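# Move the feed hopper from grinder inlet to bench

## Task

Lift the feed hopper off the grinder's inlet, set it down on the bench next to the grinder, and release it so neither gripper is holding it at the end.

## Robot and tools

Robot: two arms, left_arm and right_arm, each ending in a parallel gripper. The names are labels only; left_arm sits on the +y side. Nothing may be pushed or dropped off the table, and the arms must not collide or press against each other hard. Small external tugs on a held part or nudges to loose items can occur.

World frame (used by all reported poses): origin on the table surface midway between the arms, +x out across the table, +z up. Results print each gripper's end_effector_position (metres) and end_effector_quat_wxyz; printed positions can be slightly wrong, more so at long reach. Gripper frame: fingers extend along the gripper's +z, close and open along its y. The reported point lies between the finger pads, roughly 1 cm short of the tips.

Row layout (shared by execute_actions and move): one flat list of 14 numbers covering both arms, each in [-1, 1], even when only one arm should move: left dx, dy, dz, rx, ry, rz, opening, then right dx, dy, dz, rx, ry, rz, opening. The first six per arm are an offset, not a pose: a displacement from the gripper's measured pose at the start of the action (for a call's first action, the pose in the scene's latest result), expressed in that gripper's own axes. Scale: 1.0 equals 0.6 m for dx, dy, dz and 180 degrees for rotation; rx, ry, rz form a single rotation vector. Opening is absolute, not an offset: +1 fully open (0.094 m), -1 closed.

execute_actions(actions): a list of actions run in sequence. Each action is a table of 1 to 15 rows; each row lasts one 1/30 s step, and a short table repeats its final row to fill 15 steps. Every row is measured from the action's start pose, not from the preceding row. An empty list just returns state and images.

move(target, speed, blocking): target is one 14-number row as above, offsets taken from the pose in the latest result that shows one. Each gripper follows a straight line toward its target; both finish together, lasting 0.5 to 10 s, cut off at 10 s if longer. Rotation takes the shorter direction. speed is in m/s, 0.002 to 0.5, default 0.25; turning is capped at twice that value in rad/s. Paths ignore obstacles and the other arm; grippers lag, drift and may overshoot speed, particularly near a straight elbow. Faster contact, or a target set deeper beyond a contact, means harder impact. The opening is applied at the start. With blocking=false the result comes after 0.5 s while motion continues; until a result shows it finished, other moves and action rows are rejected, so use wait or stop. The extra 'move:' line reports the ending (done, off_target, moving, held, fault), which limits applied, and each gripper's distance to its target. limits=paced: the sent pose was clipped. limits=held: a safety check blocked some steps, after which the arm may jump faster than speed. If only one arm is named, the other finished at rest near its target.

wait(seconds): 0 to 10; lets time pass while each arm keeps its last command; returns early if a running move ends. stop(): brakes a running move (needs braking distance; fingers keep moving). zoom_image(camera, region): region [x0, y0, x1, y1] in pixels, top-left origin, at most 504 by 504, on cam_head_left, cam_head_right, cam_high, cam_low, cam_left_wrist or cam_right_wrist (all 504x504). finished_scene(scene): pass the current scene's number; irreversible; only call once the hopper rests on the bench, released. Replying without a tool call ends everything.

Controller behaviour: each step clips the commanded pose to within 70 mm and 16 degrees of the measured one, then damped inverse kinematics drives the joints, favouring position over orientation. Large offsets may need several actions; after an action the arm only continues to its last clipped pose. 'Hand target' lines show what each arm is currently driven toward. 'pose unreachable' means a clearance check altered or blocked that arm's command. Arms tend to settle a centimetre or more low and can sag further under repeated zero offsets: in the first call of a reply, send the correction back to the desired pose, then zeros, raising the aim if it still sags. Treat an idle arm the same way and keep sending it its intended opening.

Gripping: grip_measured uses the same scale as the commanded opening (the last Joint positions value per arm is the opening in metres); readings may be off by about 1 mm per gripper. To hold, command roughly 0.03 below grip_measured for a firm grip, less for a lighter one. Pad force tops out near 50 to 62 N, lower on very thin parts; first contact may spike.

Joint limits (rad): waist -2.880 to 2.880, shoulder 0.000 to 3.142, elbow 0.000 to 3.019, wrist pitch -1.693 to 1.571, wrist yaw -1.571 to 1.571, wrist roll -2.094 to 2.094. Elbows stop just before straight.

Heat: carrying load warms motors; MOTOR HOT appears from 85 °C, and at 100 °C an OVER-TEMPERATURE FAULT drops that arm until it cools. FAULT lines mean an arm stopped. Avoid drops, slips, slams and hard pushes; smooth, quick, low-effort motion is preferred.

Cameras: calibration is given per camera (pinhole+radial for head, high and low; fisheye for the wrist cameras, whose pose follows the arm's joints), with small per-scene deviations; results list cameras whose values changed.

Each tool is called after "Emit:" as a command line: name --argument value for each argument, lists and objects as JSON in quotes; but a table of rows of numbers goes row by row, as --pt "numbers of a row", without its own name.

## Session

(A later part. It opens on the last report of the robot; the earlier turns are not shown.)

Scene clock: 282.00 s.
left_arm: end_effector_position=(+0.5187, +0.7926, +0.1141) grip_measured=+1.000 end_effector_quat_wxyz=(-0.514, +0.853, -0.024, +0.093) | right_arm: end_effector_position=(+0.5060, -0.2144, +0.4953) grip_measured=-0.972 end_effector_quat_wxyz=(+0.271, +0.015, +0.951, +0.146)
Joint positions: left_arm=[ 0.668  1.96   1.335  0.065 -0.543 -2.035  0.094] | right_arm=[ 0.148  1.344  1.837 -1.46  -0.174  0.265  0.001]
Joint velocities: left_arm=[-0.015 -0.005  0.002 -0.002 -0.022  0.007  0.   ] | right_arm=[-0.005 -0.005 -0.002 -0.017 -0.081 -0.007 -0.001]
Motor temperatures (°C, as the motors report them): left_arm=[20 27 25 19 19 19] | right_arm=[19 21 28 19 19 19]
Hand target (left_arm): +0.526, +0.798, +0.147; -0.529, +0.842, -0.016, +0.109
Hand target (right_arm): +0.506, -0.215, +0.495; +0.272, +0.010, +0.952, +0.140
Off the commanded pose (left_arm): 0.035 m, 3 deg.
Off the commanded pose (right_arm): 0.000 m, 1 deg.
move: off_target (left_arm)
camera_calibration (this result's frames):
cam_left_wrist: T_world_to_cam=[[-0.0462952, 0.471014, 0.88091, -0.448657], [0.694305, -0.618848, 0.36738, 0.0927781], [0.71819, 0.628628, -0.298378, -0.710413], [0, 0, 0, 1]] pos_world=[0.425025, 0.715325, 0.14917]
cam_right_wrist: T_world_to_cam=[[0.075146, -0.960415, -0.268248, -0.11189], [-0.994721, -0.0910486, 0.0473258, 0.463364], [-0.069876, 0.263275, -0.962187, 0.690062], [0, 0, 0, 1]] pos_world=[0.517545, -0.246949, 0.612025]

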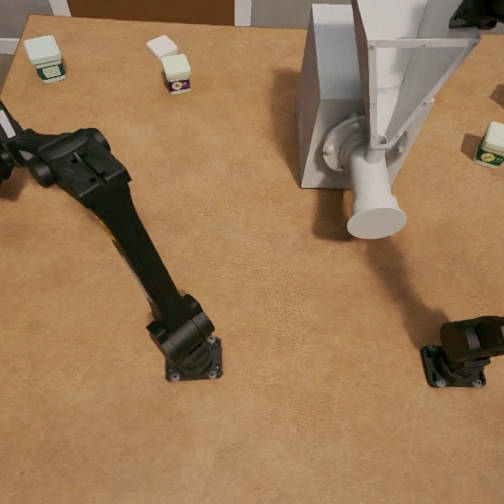

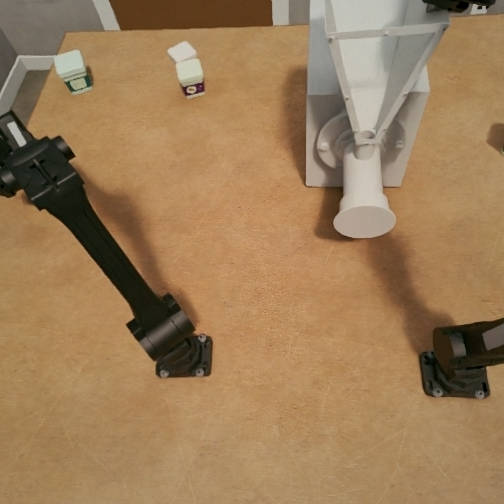

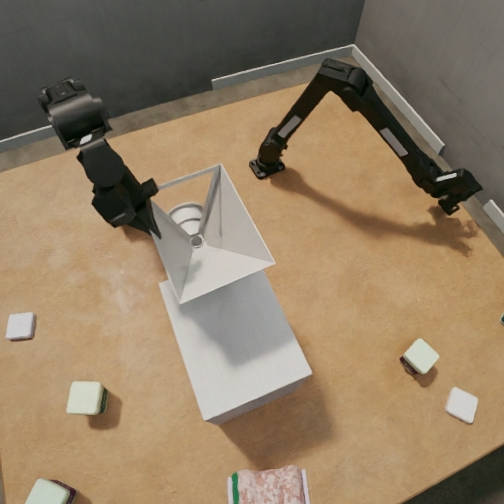

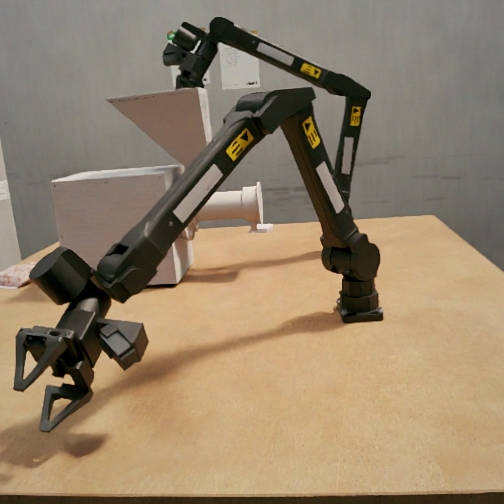

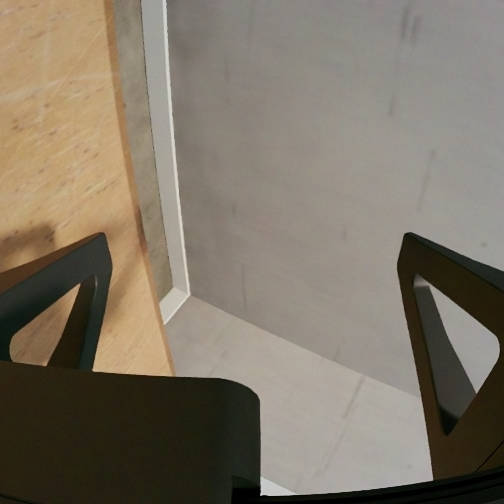

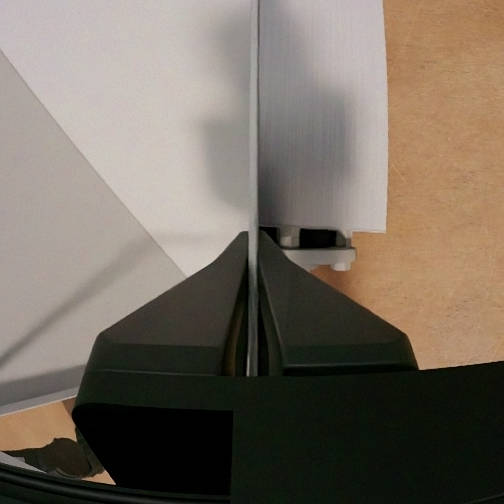

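Emit:
move --target '[0.0165,-0.0498,-0.014,0.011,0.0057,-0.0075,1, -0.0170,0.0095,-0.0270,0,0,0,-1]' --speed 0.02

Scene clock: 292.53 s.
left_arm: end_effector_position=(+0.5176, +0.7915, +0.1118) grip_measured=+1.000 end_effector_quat_wxyz=(-0.512, +0.854, -0.025, +0.091) | right_arm: end_effector_position=(+0.5051, -0.2144, +0.4956) grip_measured=-0.972 end_effector_quat_wxyz=(+0.257, +0.019, +0.955, +0.145)
Joint positions: left_arm=[ 0.668  1.96   1.332  0.062 -0.543 -2.035  0.094] | right_arm=[ 0.148  1.362  1.866 -1.5   -0.175  0.27   0.001]
Joint velocities: left_arm=[-0.005  0.005 -0.002 -0.012 -0.051  0.007  0.   ] | right_arm=[-0.005  0.005 -0.007 -0.002  0.051 -0.037  0.   ]
Motor temperatures (°C, as the motors report them): left_arm=[20 27 25 19 19 19] | right_arm=[19 22 28 19 19 19]
Hand target (left_arm): +0.525, +0.797, +0.145; -0.527, +0.843, -0.017, +0.107
Hand target (right_arm): +0.505, -0.215, +0.515; +0.271, +0.016, +0.951, +0.146
Off the commanded pose (left_arm): 0.035 m, 3 deg.
Off the commanded pose (right_arm): 0.020 m, 2 deg.
move: off_target (left_arm, right_arm)
camera_calibration (this result's frames):
cam_left_wrist: T_world_to_cam=[[-0.0421025, 0.474885, 0.87904, -0.45124], [0.696054, -0.617233, 0.366787, 0.0916352], [0.716754, 0.627302, -0.304559, -0.707142], [0, 0, 0, 1]] pos_world=[0.424066, 0.714439, 0.147681]
cam_right_wrist: T_world_to_cam=[[0.0647554, -0.961115, -0.268448, -0.106487], [-0.993202, -0.0881509, 0.0760223, 0.448112], [-0.0967301, 0.2617, -0.96029, 0.702647], [0, 0, 0, 1]] pos_world=[0.519928, -0.246727, 0.612092]

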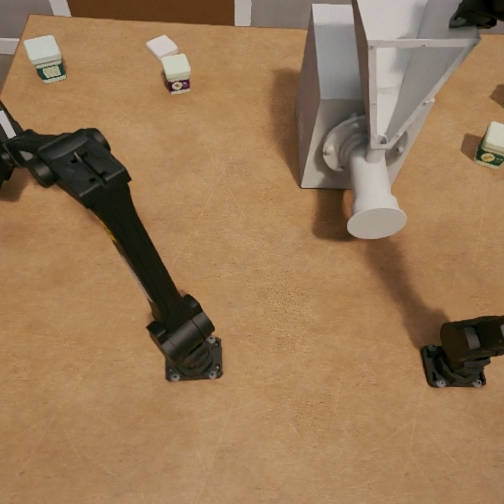

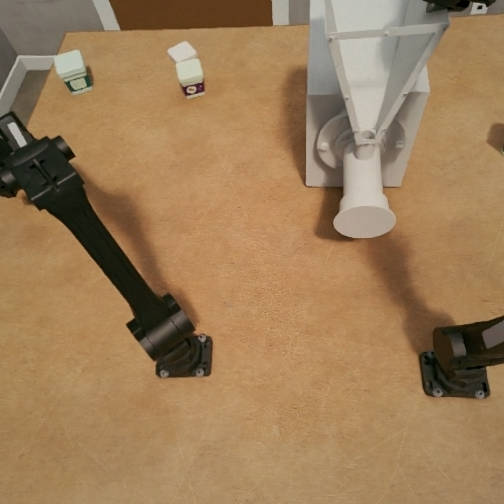

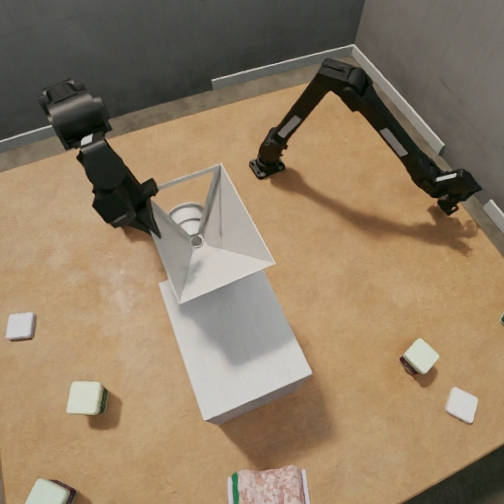

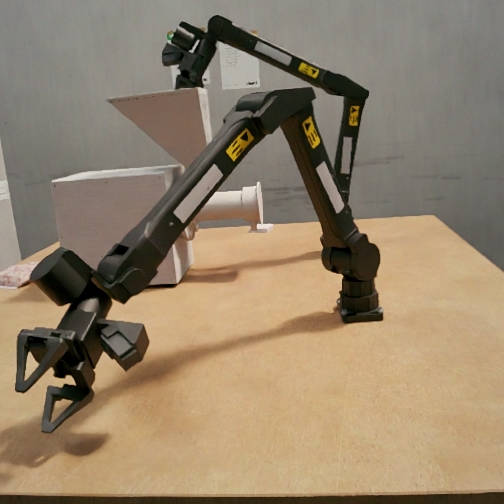

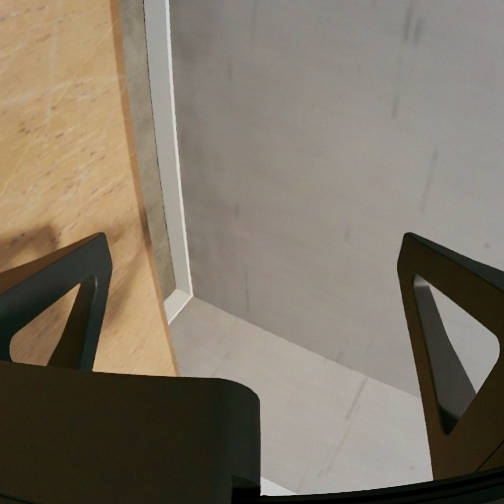

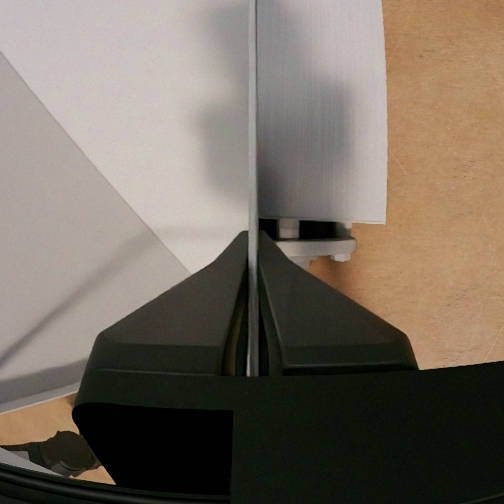

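Emit:
move --target '[0.0165,-0.0498,-0.014,0.011,0.0057,-0.0075,1, -0.0340,0.0190,-0.0540,0,-0.011,0,-1]' --speed 0.02

Scene clock: 300.87 s.
left_arm: end_effector_position=(+0.5164, +0.7905, +0.1095) grip_measured=+1.000 end_effector_quat_wxyz=(-0.510, +0.855, -0.026, +0.089) | right_arm: end_effector_position=(+0.5049, -0.2143, +0.4966) grip_measured=-0.972 end_effector_quat_wxyz=(+0.235, +0.021, +0.962, +0.140)
Joint positions: left_arm=[ 0.668  1.96   1.328  0.059 -0.543 -2.035  0.094] | right_arm=[ 0.148  1.396  1.921 -1.566 -0.175  0.271  0.001]
Joint velocities: left_arm=[-0.005  0.005 -0.007  0.012 -0.066 -0.022  0.   ] | right_arm=[-0.015 -0.005 -0.007  0.017  0.066  0.037  0.   ]
Motor temperatures (°C, as the motors report them): left_arm=[20 27 25 19 19 19] | right_arm=[19 22 29 19 19 19]
Hand target (left_arm): +0.524, +0.796, +0.143; -0.525, +0.844, -0.018, +0.105
Hand target (right_arm): +0.504, -0.215, +0.534; +0.274, +0.021, +0.951, +0.145
Off the commanded pose (left_arm): 0.035 m, 3 deg.
Off the commanded pose (right_arm): 0.039 m, 5 deg.
move: off_target (left_arm, right_arm)
camera_calibration (this result's frames):
cam_left_wrist: T_world_to_cam=[[-0.0379187, 0.478748, 0.877133, -0.453802], [0.6978, -0.61562, 0.366178, 0.0905004], [0.715288, 0.625949, -0.310727, -0.703857], [0, 0, 0, 1]] pos_world=[0.423102, 0.713549, 0.146198]
cam_right_wrist: T_world_to_cam=[[0.0514228, -0.963273, -0.263554, -0.102302], [-0.988718, -0.0862814, 0.122442, 0.422874], [-0.140685, 0.254284, -0.956842, 0.722423], [0, 0, 0, 1]] pos_world=[0.524997, -0.245759, 0.612505]

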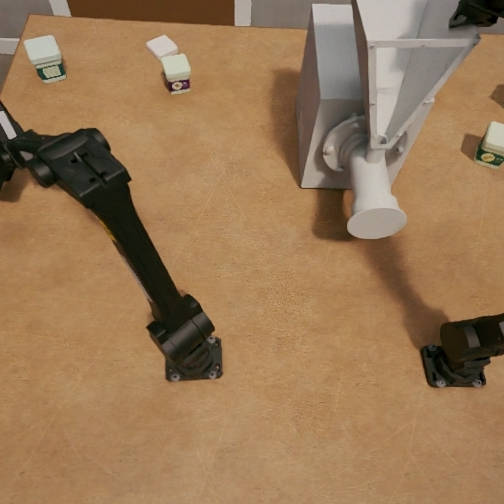

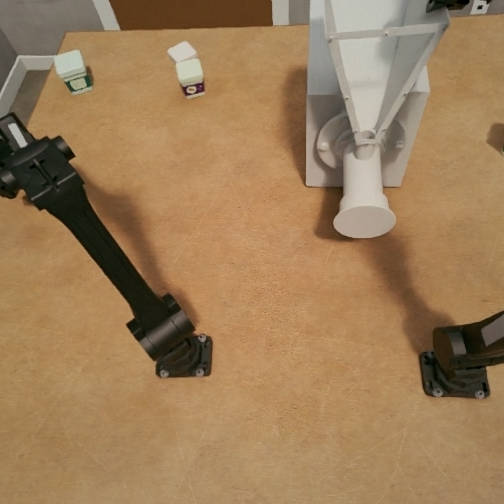

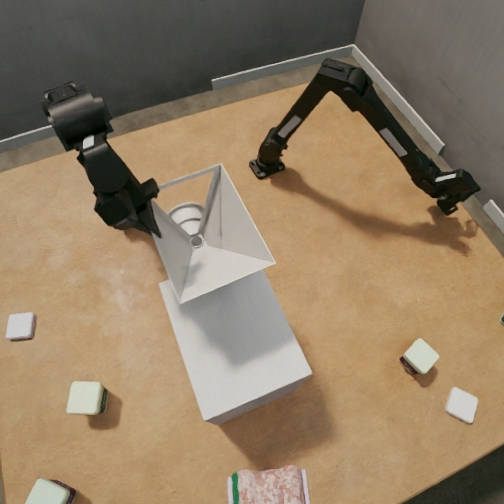

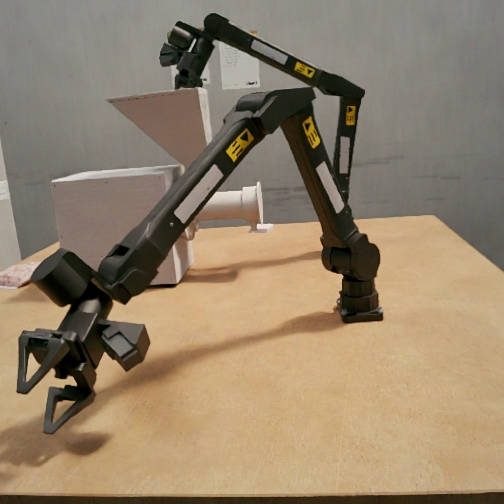

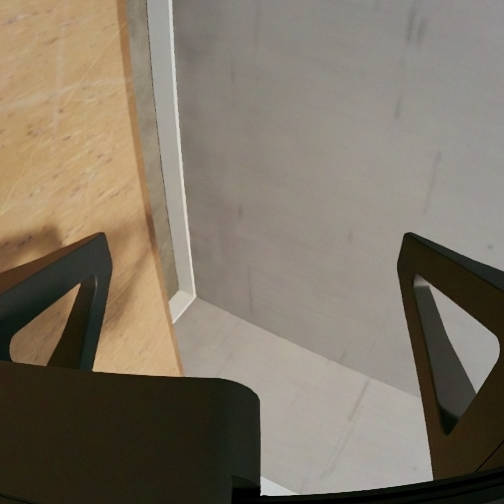

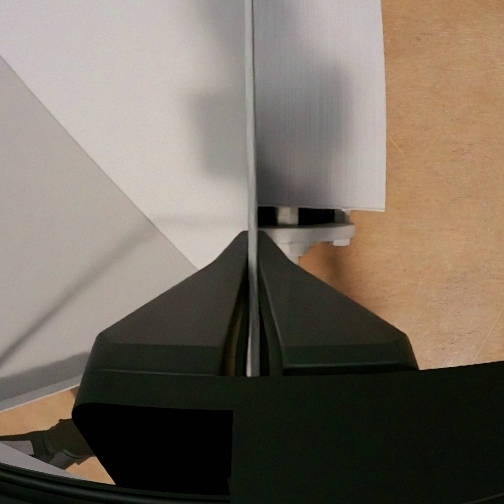

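Emit:
execute_actions --actions '[[[0.0165,-0.0498,-0.014,0.011,0.0057,-0.0075,1, 0,0,0,0,0,0,-1]],[[0,0,0,0,0,0,1, 0,0,0,0,0,0,0.3]],[[0,0,0,0,0,0,1, 0,0,0,0,0,0,0.3]]]'

Scene clock: 422.37 s.
left_arm: end_effector_position=(+0.5131, +0.7874, +0.1031) grip_measured=+1.000 end_effector_quat_wxyz=(-0.505, +0.858, -0.028, +0.084) | right_arm: end_effector_position=(+0.5047, -0.2139, +0.4958) grip_measured=+0.298 end_effector_quat_wxyz=(+0.234, +0.021, +0.962, +0.141)
Joint positions: left_arm=[ 0.668  1.96   1.316  0.055 -0.543 -2.035  0.094] | right_arm=[ 0.148  1.396  1.919 -1.566 -0.177  0.27   0.061]
Joint velocities: left_arm=[-0.005 -0.015 -0.017 -0.007 -0.095  0.022  0.   ] | right_arm=[-0.005  0.015 -0.002 -0.002 -0.007 -0.037 -0.   ]
Motor temperatures (°C, as the motors report them): left_arm=[20 28 26 19 19 19] | right_arm=[19 22 37 19 19 19]
Hand target (left_arm): +0.515, +0.789, +0.106; -0.507, +0.857, -0.027, +0.086
Hand target (right_arm): +0.505, -0.214, +0.496; +0.234, +0.021, +0.962, +0.141
Off the commanded pose (left_arm): 0.003 m, 0 deg.
Off the commanded pose (right_arm): 0.000 m, 0 deg.
camera_calibration (this result's frames):
cam_left_wrist: T_world_to_cam=[[-0.028111, 0.487804, 0.8725, -0.458481], [0.701897, -0.611838, 0.364685, 0.0883672], [0.711723, 0.622657, -0.325189, -0.695634], [0, 0, 0, 1]] pos_world=[0.420186, 0.710857, 0.141587]
cam_right_wrist: T_world_to_cam=[[0.0531303, -0.96278, -0.265013, -0.102121], [-0.98827, -0.0887473, 0.124285, 0.421186], [-0.143178, 0.255301, -0.956202, 0.722689], [0, 0, 0, 1]] pos_world=[0.525145, -0.245444, 0.611626]

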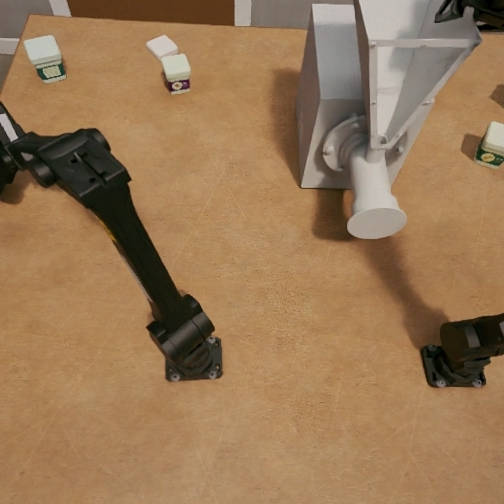

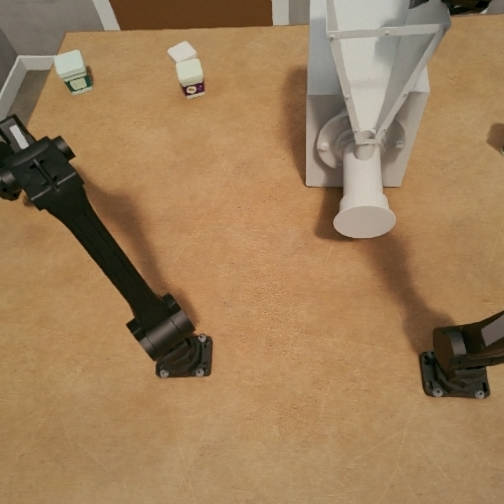

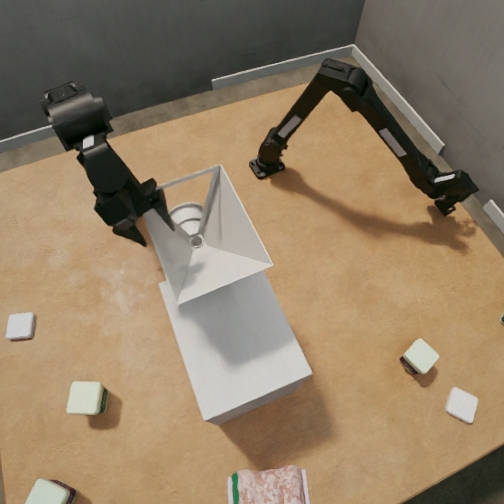

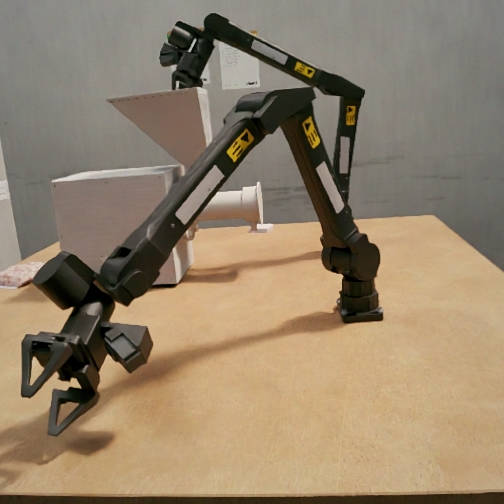

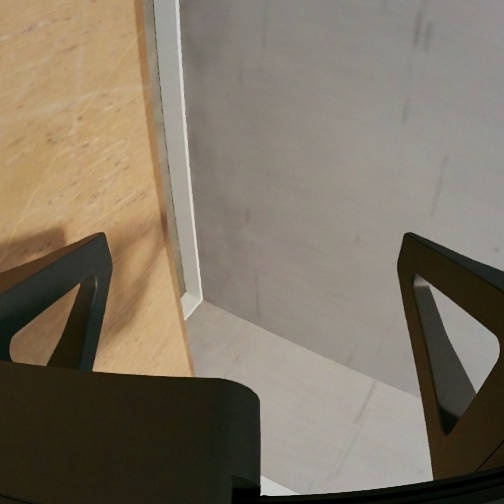

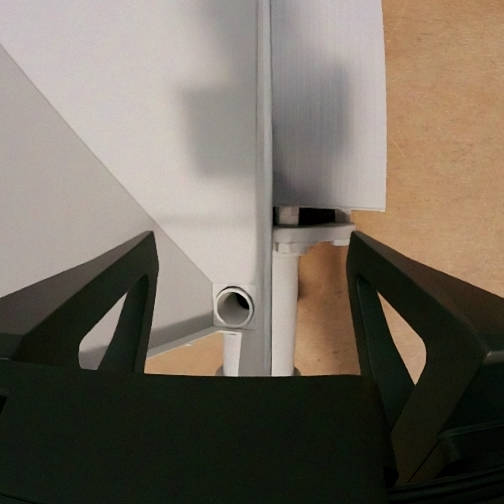

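Emit:
zoom_image --camera "cam_head_left" --region '[345, 125, 405, 175]'

Emit:
zoom_image --camera "cam_head_right" --region '[335, 120, 395, 170]'

Emit:
zoom_image --camera "cam_right_wrist" --region '[190, 260, 310, 380]'

Emit:
zoom_image --camera "cam_low" --region '[150, 140, 290, 260]'

Region (345, 125, 405, 175) of cam_head_left's 504x504 image, scaled by 8.400, with more detail than that image has.

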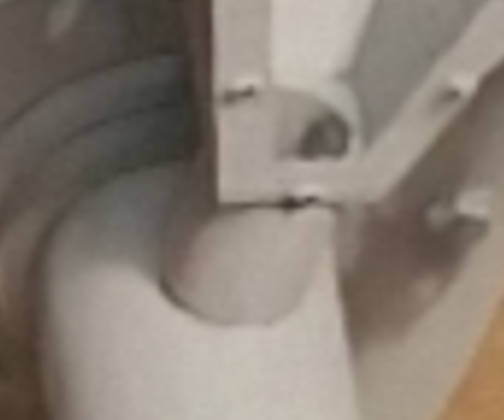

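Region (335, 120, 395, 170) of cam_head_right's 504x504 image, scaled by 8.400, with more detail than that image has.

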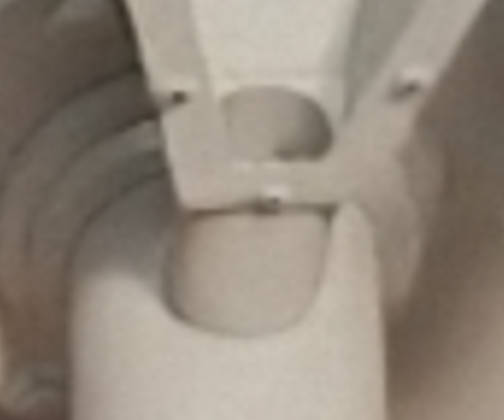

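Region (190, 260, 310, 380) of cam_right_wrist's 504x504 image, scaled by 4.200, with more detail than that image has.

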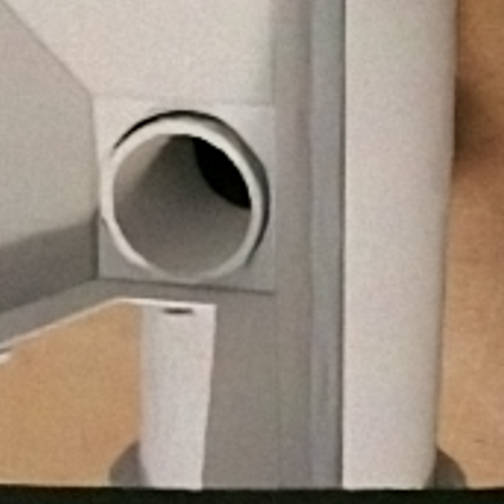

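Region (150, 140, 290, 260) of cam_low's 504x504 image, scaled by 3.600, with more detail than that image has; it fills the top 432 rows of this view, and the rest is white.

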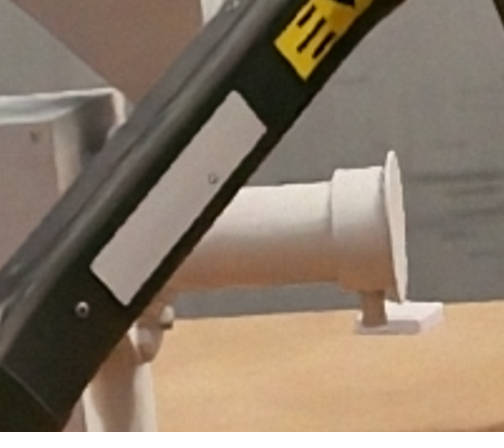

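Emit:
move --target '[0.0733,-0.0559,-0.4058,0,0,0.64,1, 0,0,-0.16,0,0,0,0.3]' --speed 0.3

Scene clock: 546.30 s.
left_arm: end_effector_position=(+0.5086, +0.5913, +0.2348) grip_measured=+1.000 end_effector_quat_wxyz=(+0.332, -0.443, +0.741, +0.380) | right_arm: end_effector_position=(+0.4647, -0.2334, +0.5542) grip_measured=+0.298 end_effector_quat_wxyz=(+0.253, +0.025, +0.956, +0.149)
Joint positions: left_arm=[ 0.369  1.533  1.154 -0.387 -0.785 -0.281  0.094] | right_arm=[ 0.111  1.359  2.052 -1.699 -0.2    0.254  0.061]
Joint velocities: left_arm=[-0.015  0.015 -0.002  0.012 -0.051  0.022  0.   ] | right_arm=[-0.005 -0.015  0.002 -0.007 -0.007  0.007 -0.   ]
Motor temperatures (°C, as the motors report them): left_arm=[20 28 25 19 19 19] | right_arm=[19 22 32 19 19 19]
Hand target (left_arm): +0.511, +0.587, +0.251; +0.342, -0.437, +0.740, +0.381
Hand target (right_arm): +0.459, -0.238, +0.576; +0.276, +0.024, +0.949, +0.151
Off the commanded pose (left_arm): 0.019 m, 1 deg.
Off the commanded pose (right_arm): 0.024 m, 3 deg.
joint sent to its limit (right arm) — the command would take joint 4 (wrist pitch) past its lower limit, so that joint was sent only as far as its limit.
move: off_target (left_arm, right_arm)
camera_calibration (this result's frames):
cam_left_wrist: T_world_to_cam=[[0.905301, -0.321011, -0.278175, -0.204193], [-0.411797, -0.823881, -0.389414, 0.792347], [-0.104177, 0.467089, -0.878052, 0.109278], [0, 0, 0, 1]] pos_world=[0.522527, 0.536209, 0.347702]
cam_right_wrist: T_world_to_cam=[[0.0525841, -0.958635, -0.279738, -0.0938989], [-0.993254, -0.0791981, 0.0846959, 0.399076], [-0.103347, 0.273397, -0.956333, 0.763594], [0, 0, 0, 1]] pos_world=[0.480237, -0.267173, 0.670183]

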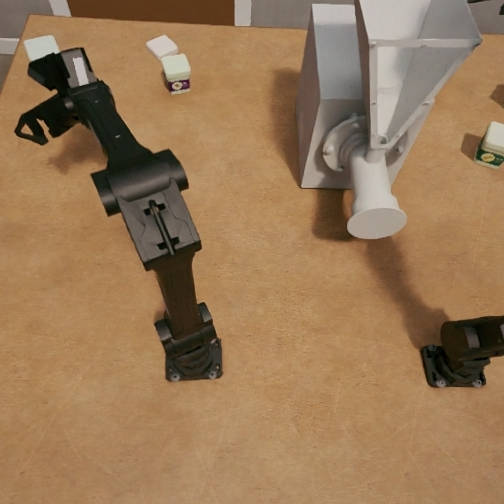

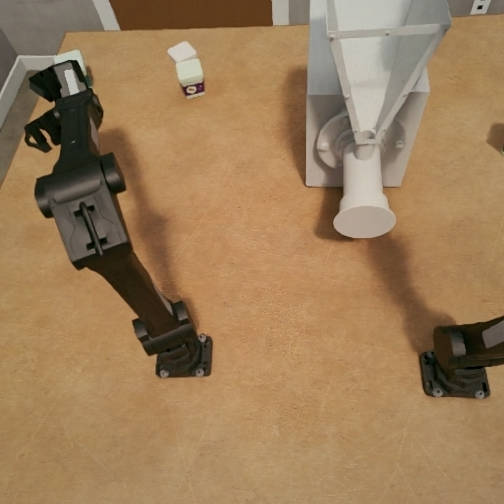

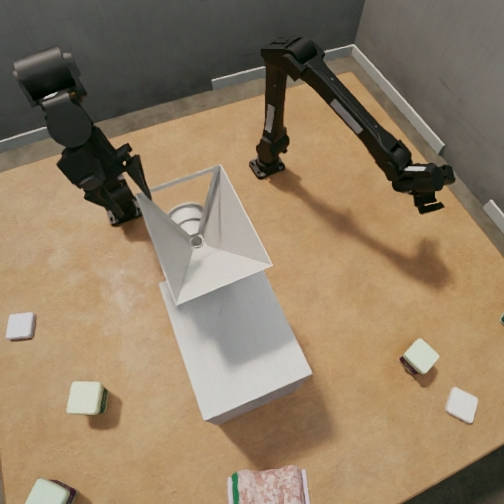

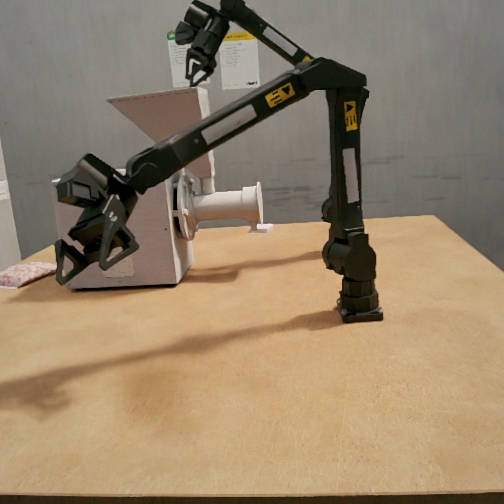

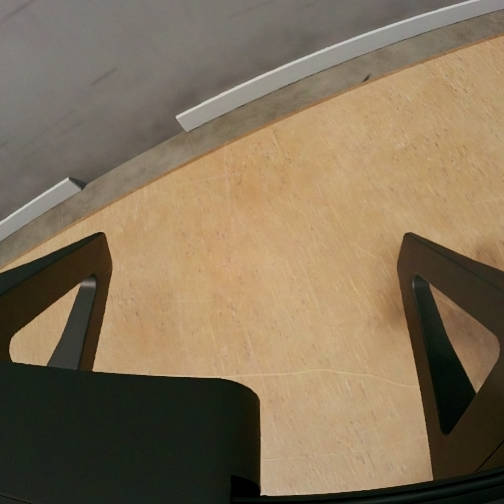

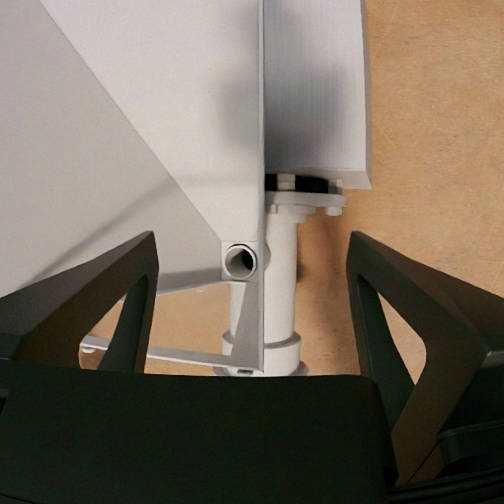

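Emit:
zoom_image --camera "cam_low" --region '[150, 140, 280, 250]'

Region (150, 140, 280, 250) of cam_low's 504x504 image, scaled by 3.877, with more detail than that image has; it fills the top 426 rows of this view, and the rest is white.

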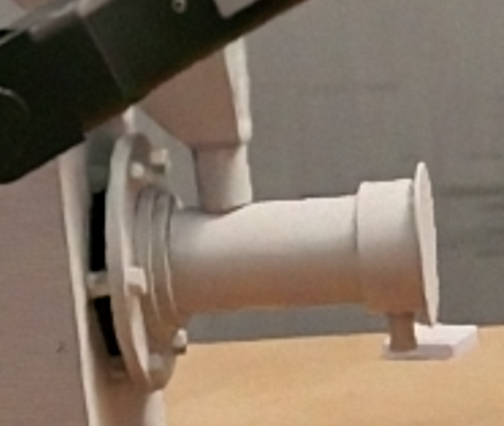

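Emit:
move --target '[-0.0118,0.0187,-0.8703,0.4223,0.0289,0.2920,1, 0.2047,-0.2857,-0.111,0,0,0,1]' --speed 0.3

Scene clock: 603.40 s.
left_arm: end_effector_position=(+0.4138, +0.1568, +0.4752) grip_measured=+1.000 end_effector_quat_wxyz=(+0.280, +0.165, +0.944, -0.063) | right_arm: end_effector_position=(+0.3323, -0.3991, +0.4994) grip_measured=+1.000 end_effector_quat_wxyz=(+0.304, +0.042, +0.942, +0.132)
Joint positions: left_arm=[-0.225  1.095  1.594 -1.501  0.135  0.159  0.094] | right_arm=[-0.551  0.989  1.587 -1.699 -0.506 -0.307  0.094]
Joint velocities: left_arm=[-0.005 -0.005  0.002 -0.002 -0.051  0.051  0.   ] | right_arm=[-0.005 -0.005 -0.007 -0.002 -0.051 -0.051  0.   ]
Motor temperatures (°C, as the motors report them): left_arm=[20 27 27 19 20 19] | right_arm=[19 22 34 19 19 19]
Hand target (left_arm): +0.415, +0.153, +0.497; +0.300, +0.176, +0.936, -0.063
Hand target (right_arm): +0.329, -0.399, +0.499; +0.304, +0.041, +0.943, +0.132
Off the commanded pose (left_arm): 0.026 m, 4 deg.
Off the commanded pose (right_arm): 0.003 m, 7 deg.
joint sent to its limit (right arm) — the command would take joint 4 (wrist pitch) past its lower limit, so that joint was sent only as far as its limit.
move: off_target (left_arm, right_arm)
camera_calibration (this result's frames):
cam_left_wrist: T_world_to_cam=[[-0.353261, -0.935309, 0.0200797, 0.284402], [-0.934622, 0.353781, 0.0363476, 0.318306], [-0.0411, -0.0059268, -0.999137, 0.618991], [0, 0, 0, 1]] pos_world=[0.423404, 0.157061, 0.601177]
cam_right_wrist: T_world_to_cam=[[0.0251595, -0.966574, -0.255152, -0.267446], [-0.99966, -0.0225803, -0.0130328, 0.332626], [0.0068358, 0.255393, -0.966813, 0.704182], [0, 0, 0, 1]] pos_world=[0.334428, -0.430838, 0.616908]

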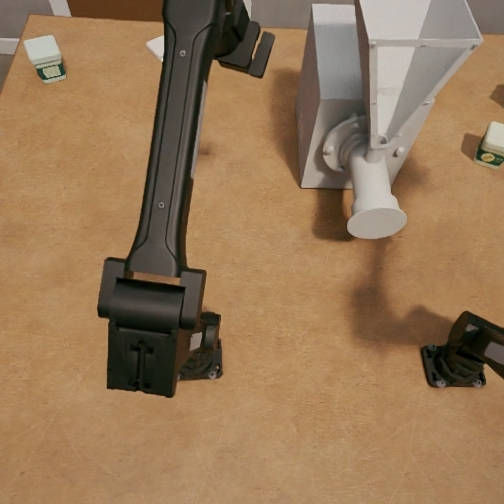

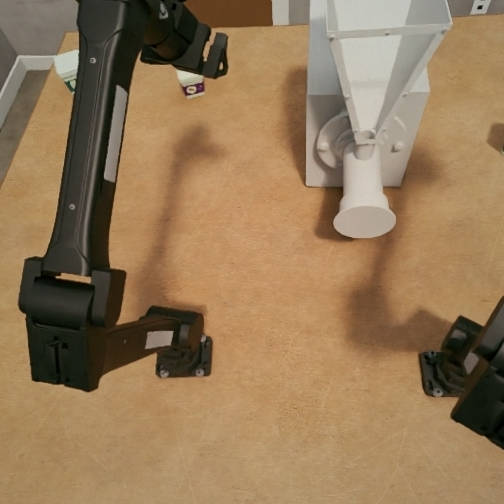

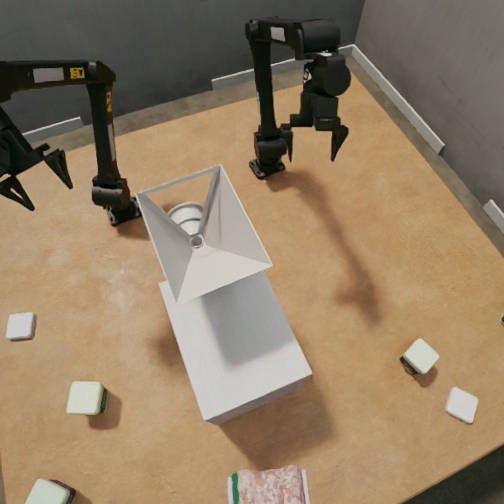

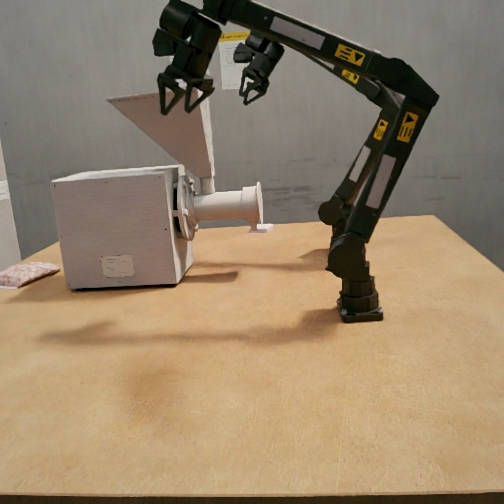

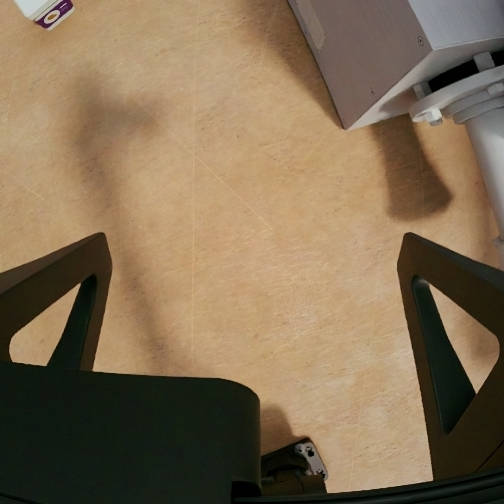

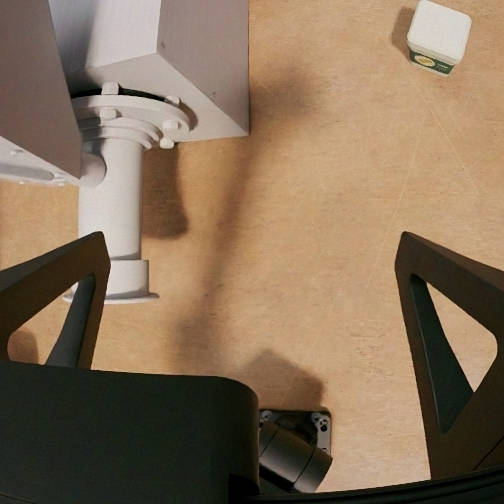

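Emit:
move --target '[-0.2170,-0.3780,-0.0852,0.2052,-0.0084,0.3102,1, 0,0,0,0,0,0,1]' --speed 0.2

Scene clock: 625.90 s.
left_arm: end_effector_position=(+0.4131, -0.0752, +0.5754) grip_measured=+1.000 end_effector_quat_wxyz=(+0.303, +0.610, +0.700, -0.216) | right_arm: end_effector_position=(+0.3323, -0.3991, +0.4994) grip_measured=+1.000 end_effector_quat_wxyz=(+0.305, +0.041, +0.942, +0.132)
Joint positions: left_arm=[-0.597  1.497  2.205 -1.701  0.528  0.754  0.094] | right_arm=[-0.551  0.989  1.587 -1.699 -0.506 -0.309  0.094]
Joint velocities: left_arm=[-0.005 -0.005 -0.012  0.002  0.007  0.037  0.   ] | right_arm=[-0.005 -0.005 -0.032 -0.002 -0.007 -0.022  0.   ]
Motor temperatures (°C, as the motors report them): left_arm=[20 26 28 19 19 19] | right_arm=[19 22 32 19 19 19]
Hand target (left_arm): +0.408, -0.078, +0.594; +0.322, +0.619, +0.684, -0.213
Hand target (right_arm): +0.332, -0.399, +0.499; +0.304, +0.042, +0.942, +0.132
Off the commanded pose (left_arm): 0.021 m, 11 deg.
Off the commanded pose (right_arm): 0.000 m, 0 deg.
joint sent to its limit (left arm) — the command would take joint 4 (wrist pitch) past its lower limit, so that joint was sent only as far as its limit.
move: off_target (left_arm)
camera_calibration (this result's frames):
cam_left_wrist: T_world_to_cam=[[-0.98484, -0.156869, -0.0740364, 0.438737], [-0.14544, 0.979354, -0.140405, 0.218849], [0.0945331, -0.127509, -0.987322, 0.645774], [0, 0, 0, 1]] pos_world=[0.402868, -0.0631642, 0.700797]
cam_right_wrist: T_world_to_cam=[[0.0273242, -0.966916, -0.253626, -0.269063], [-0.999603, -0.0246824, -0.013593, 0.332048], [0.00688319, 0.253897, -0.967207, 0.703766], [0, 0, 0, 1]] pos_world=[0.334424, -0.43065, 0.616959]

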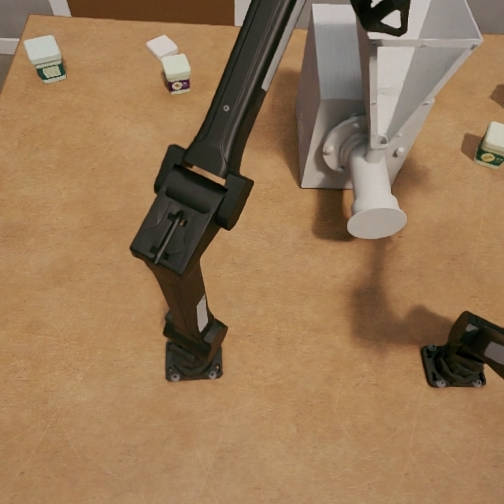

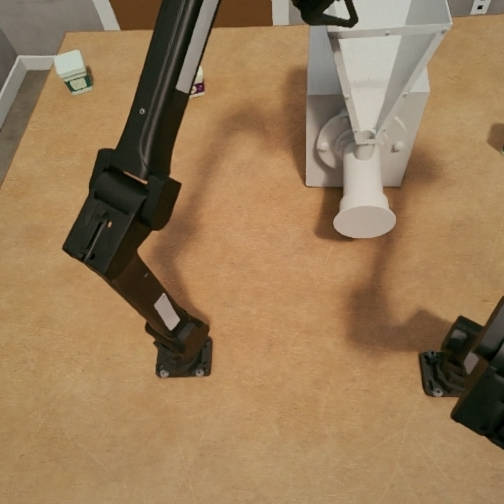

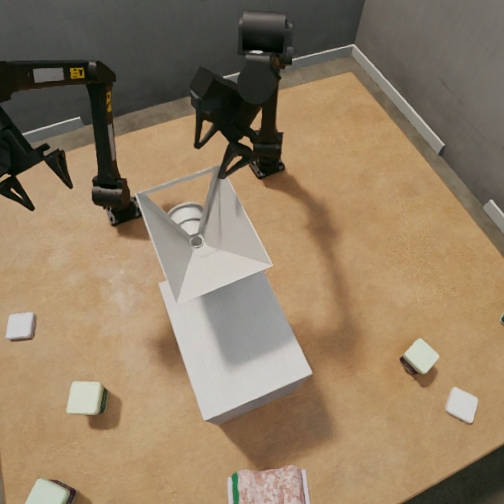

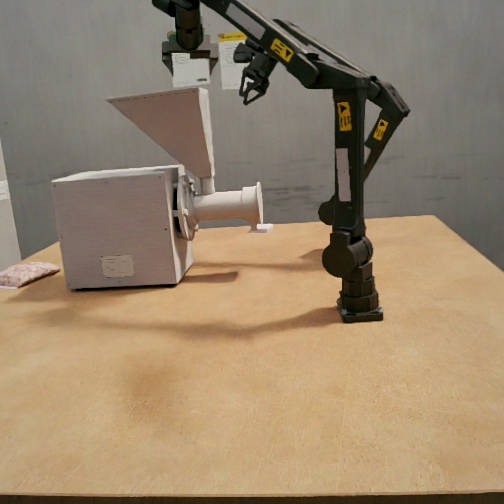

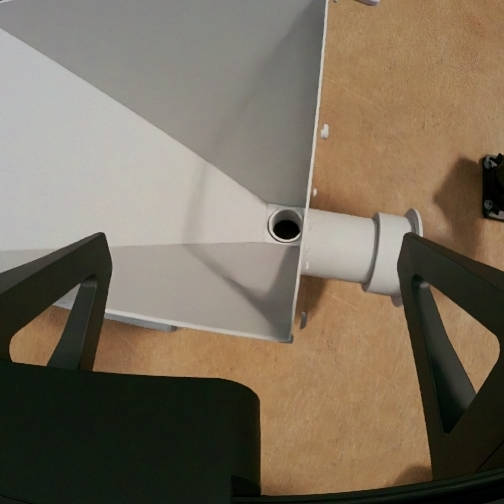

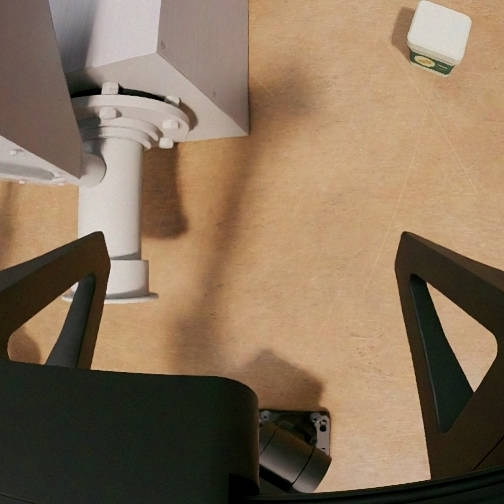

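Emit:
zoom_image --camera "cam_left_wrist" --region '[180, 0, 440, 380]'

Emit:
zoom_image --camera "cam_high" --region '[120, 60, 320, 300]'

Region (180, 0, 440, 380) of cam_left_wrist's 504x504 image, scaled by 1.326, with more detail than that image has; it fills the left 345 columns of this view, and the rest is white.

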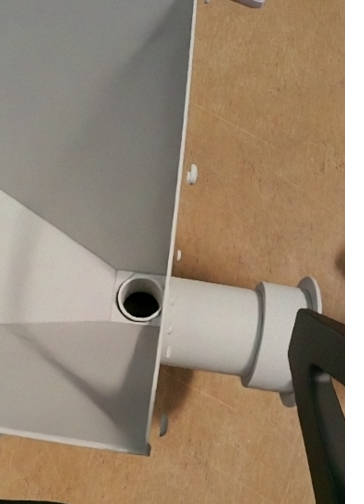

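Region (120, 60, 320, 300) of cam_high's 504x504 image, scaled by 2.100, with more detail than that image has.

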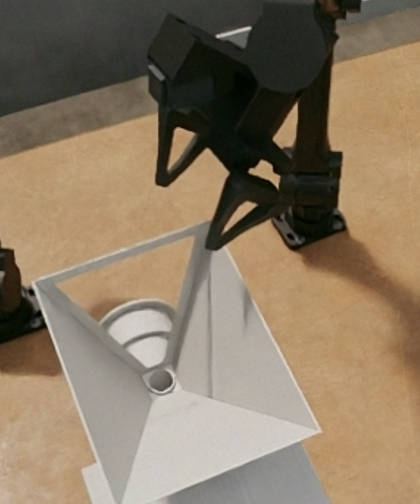

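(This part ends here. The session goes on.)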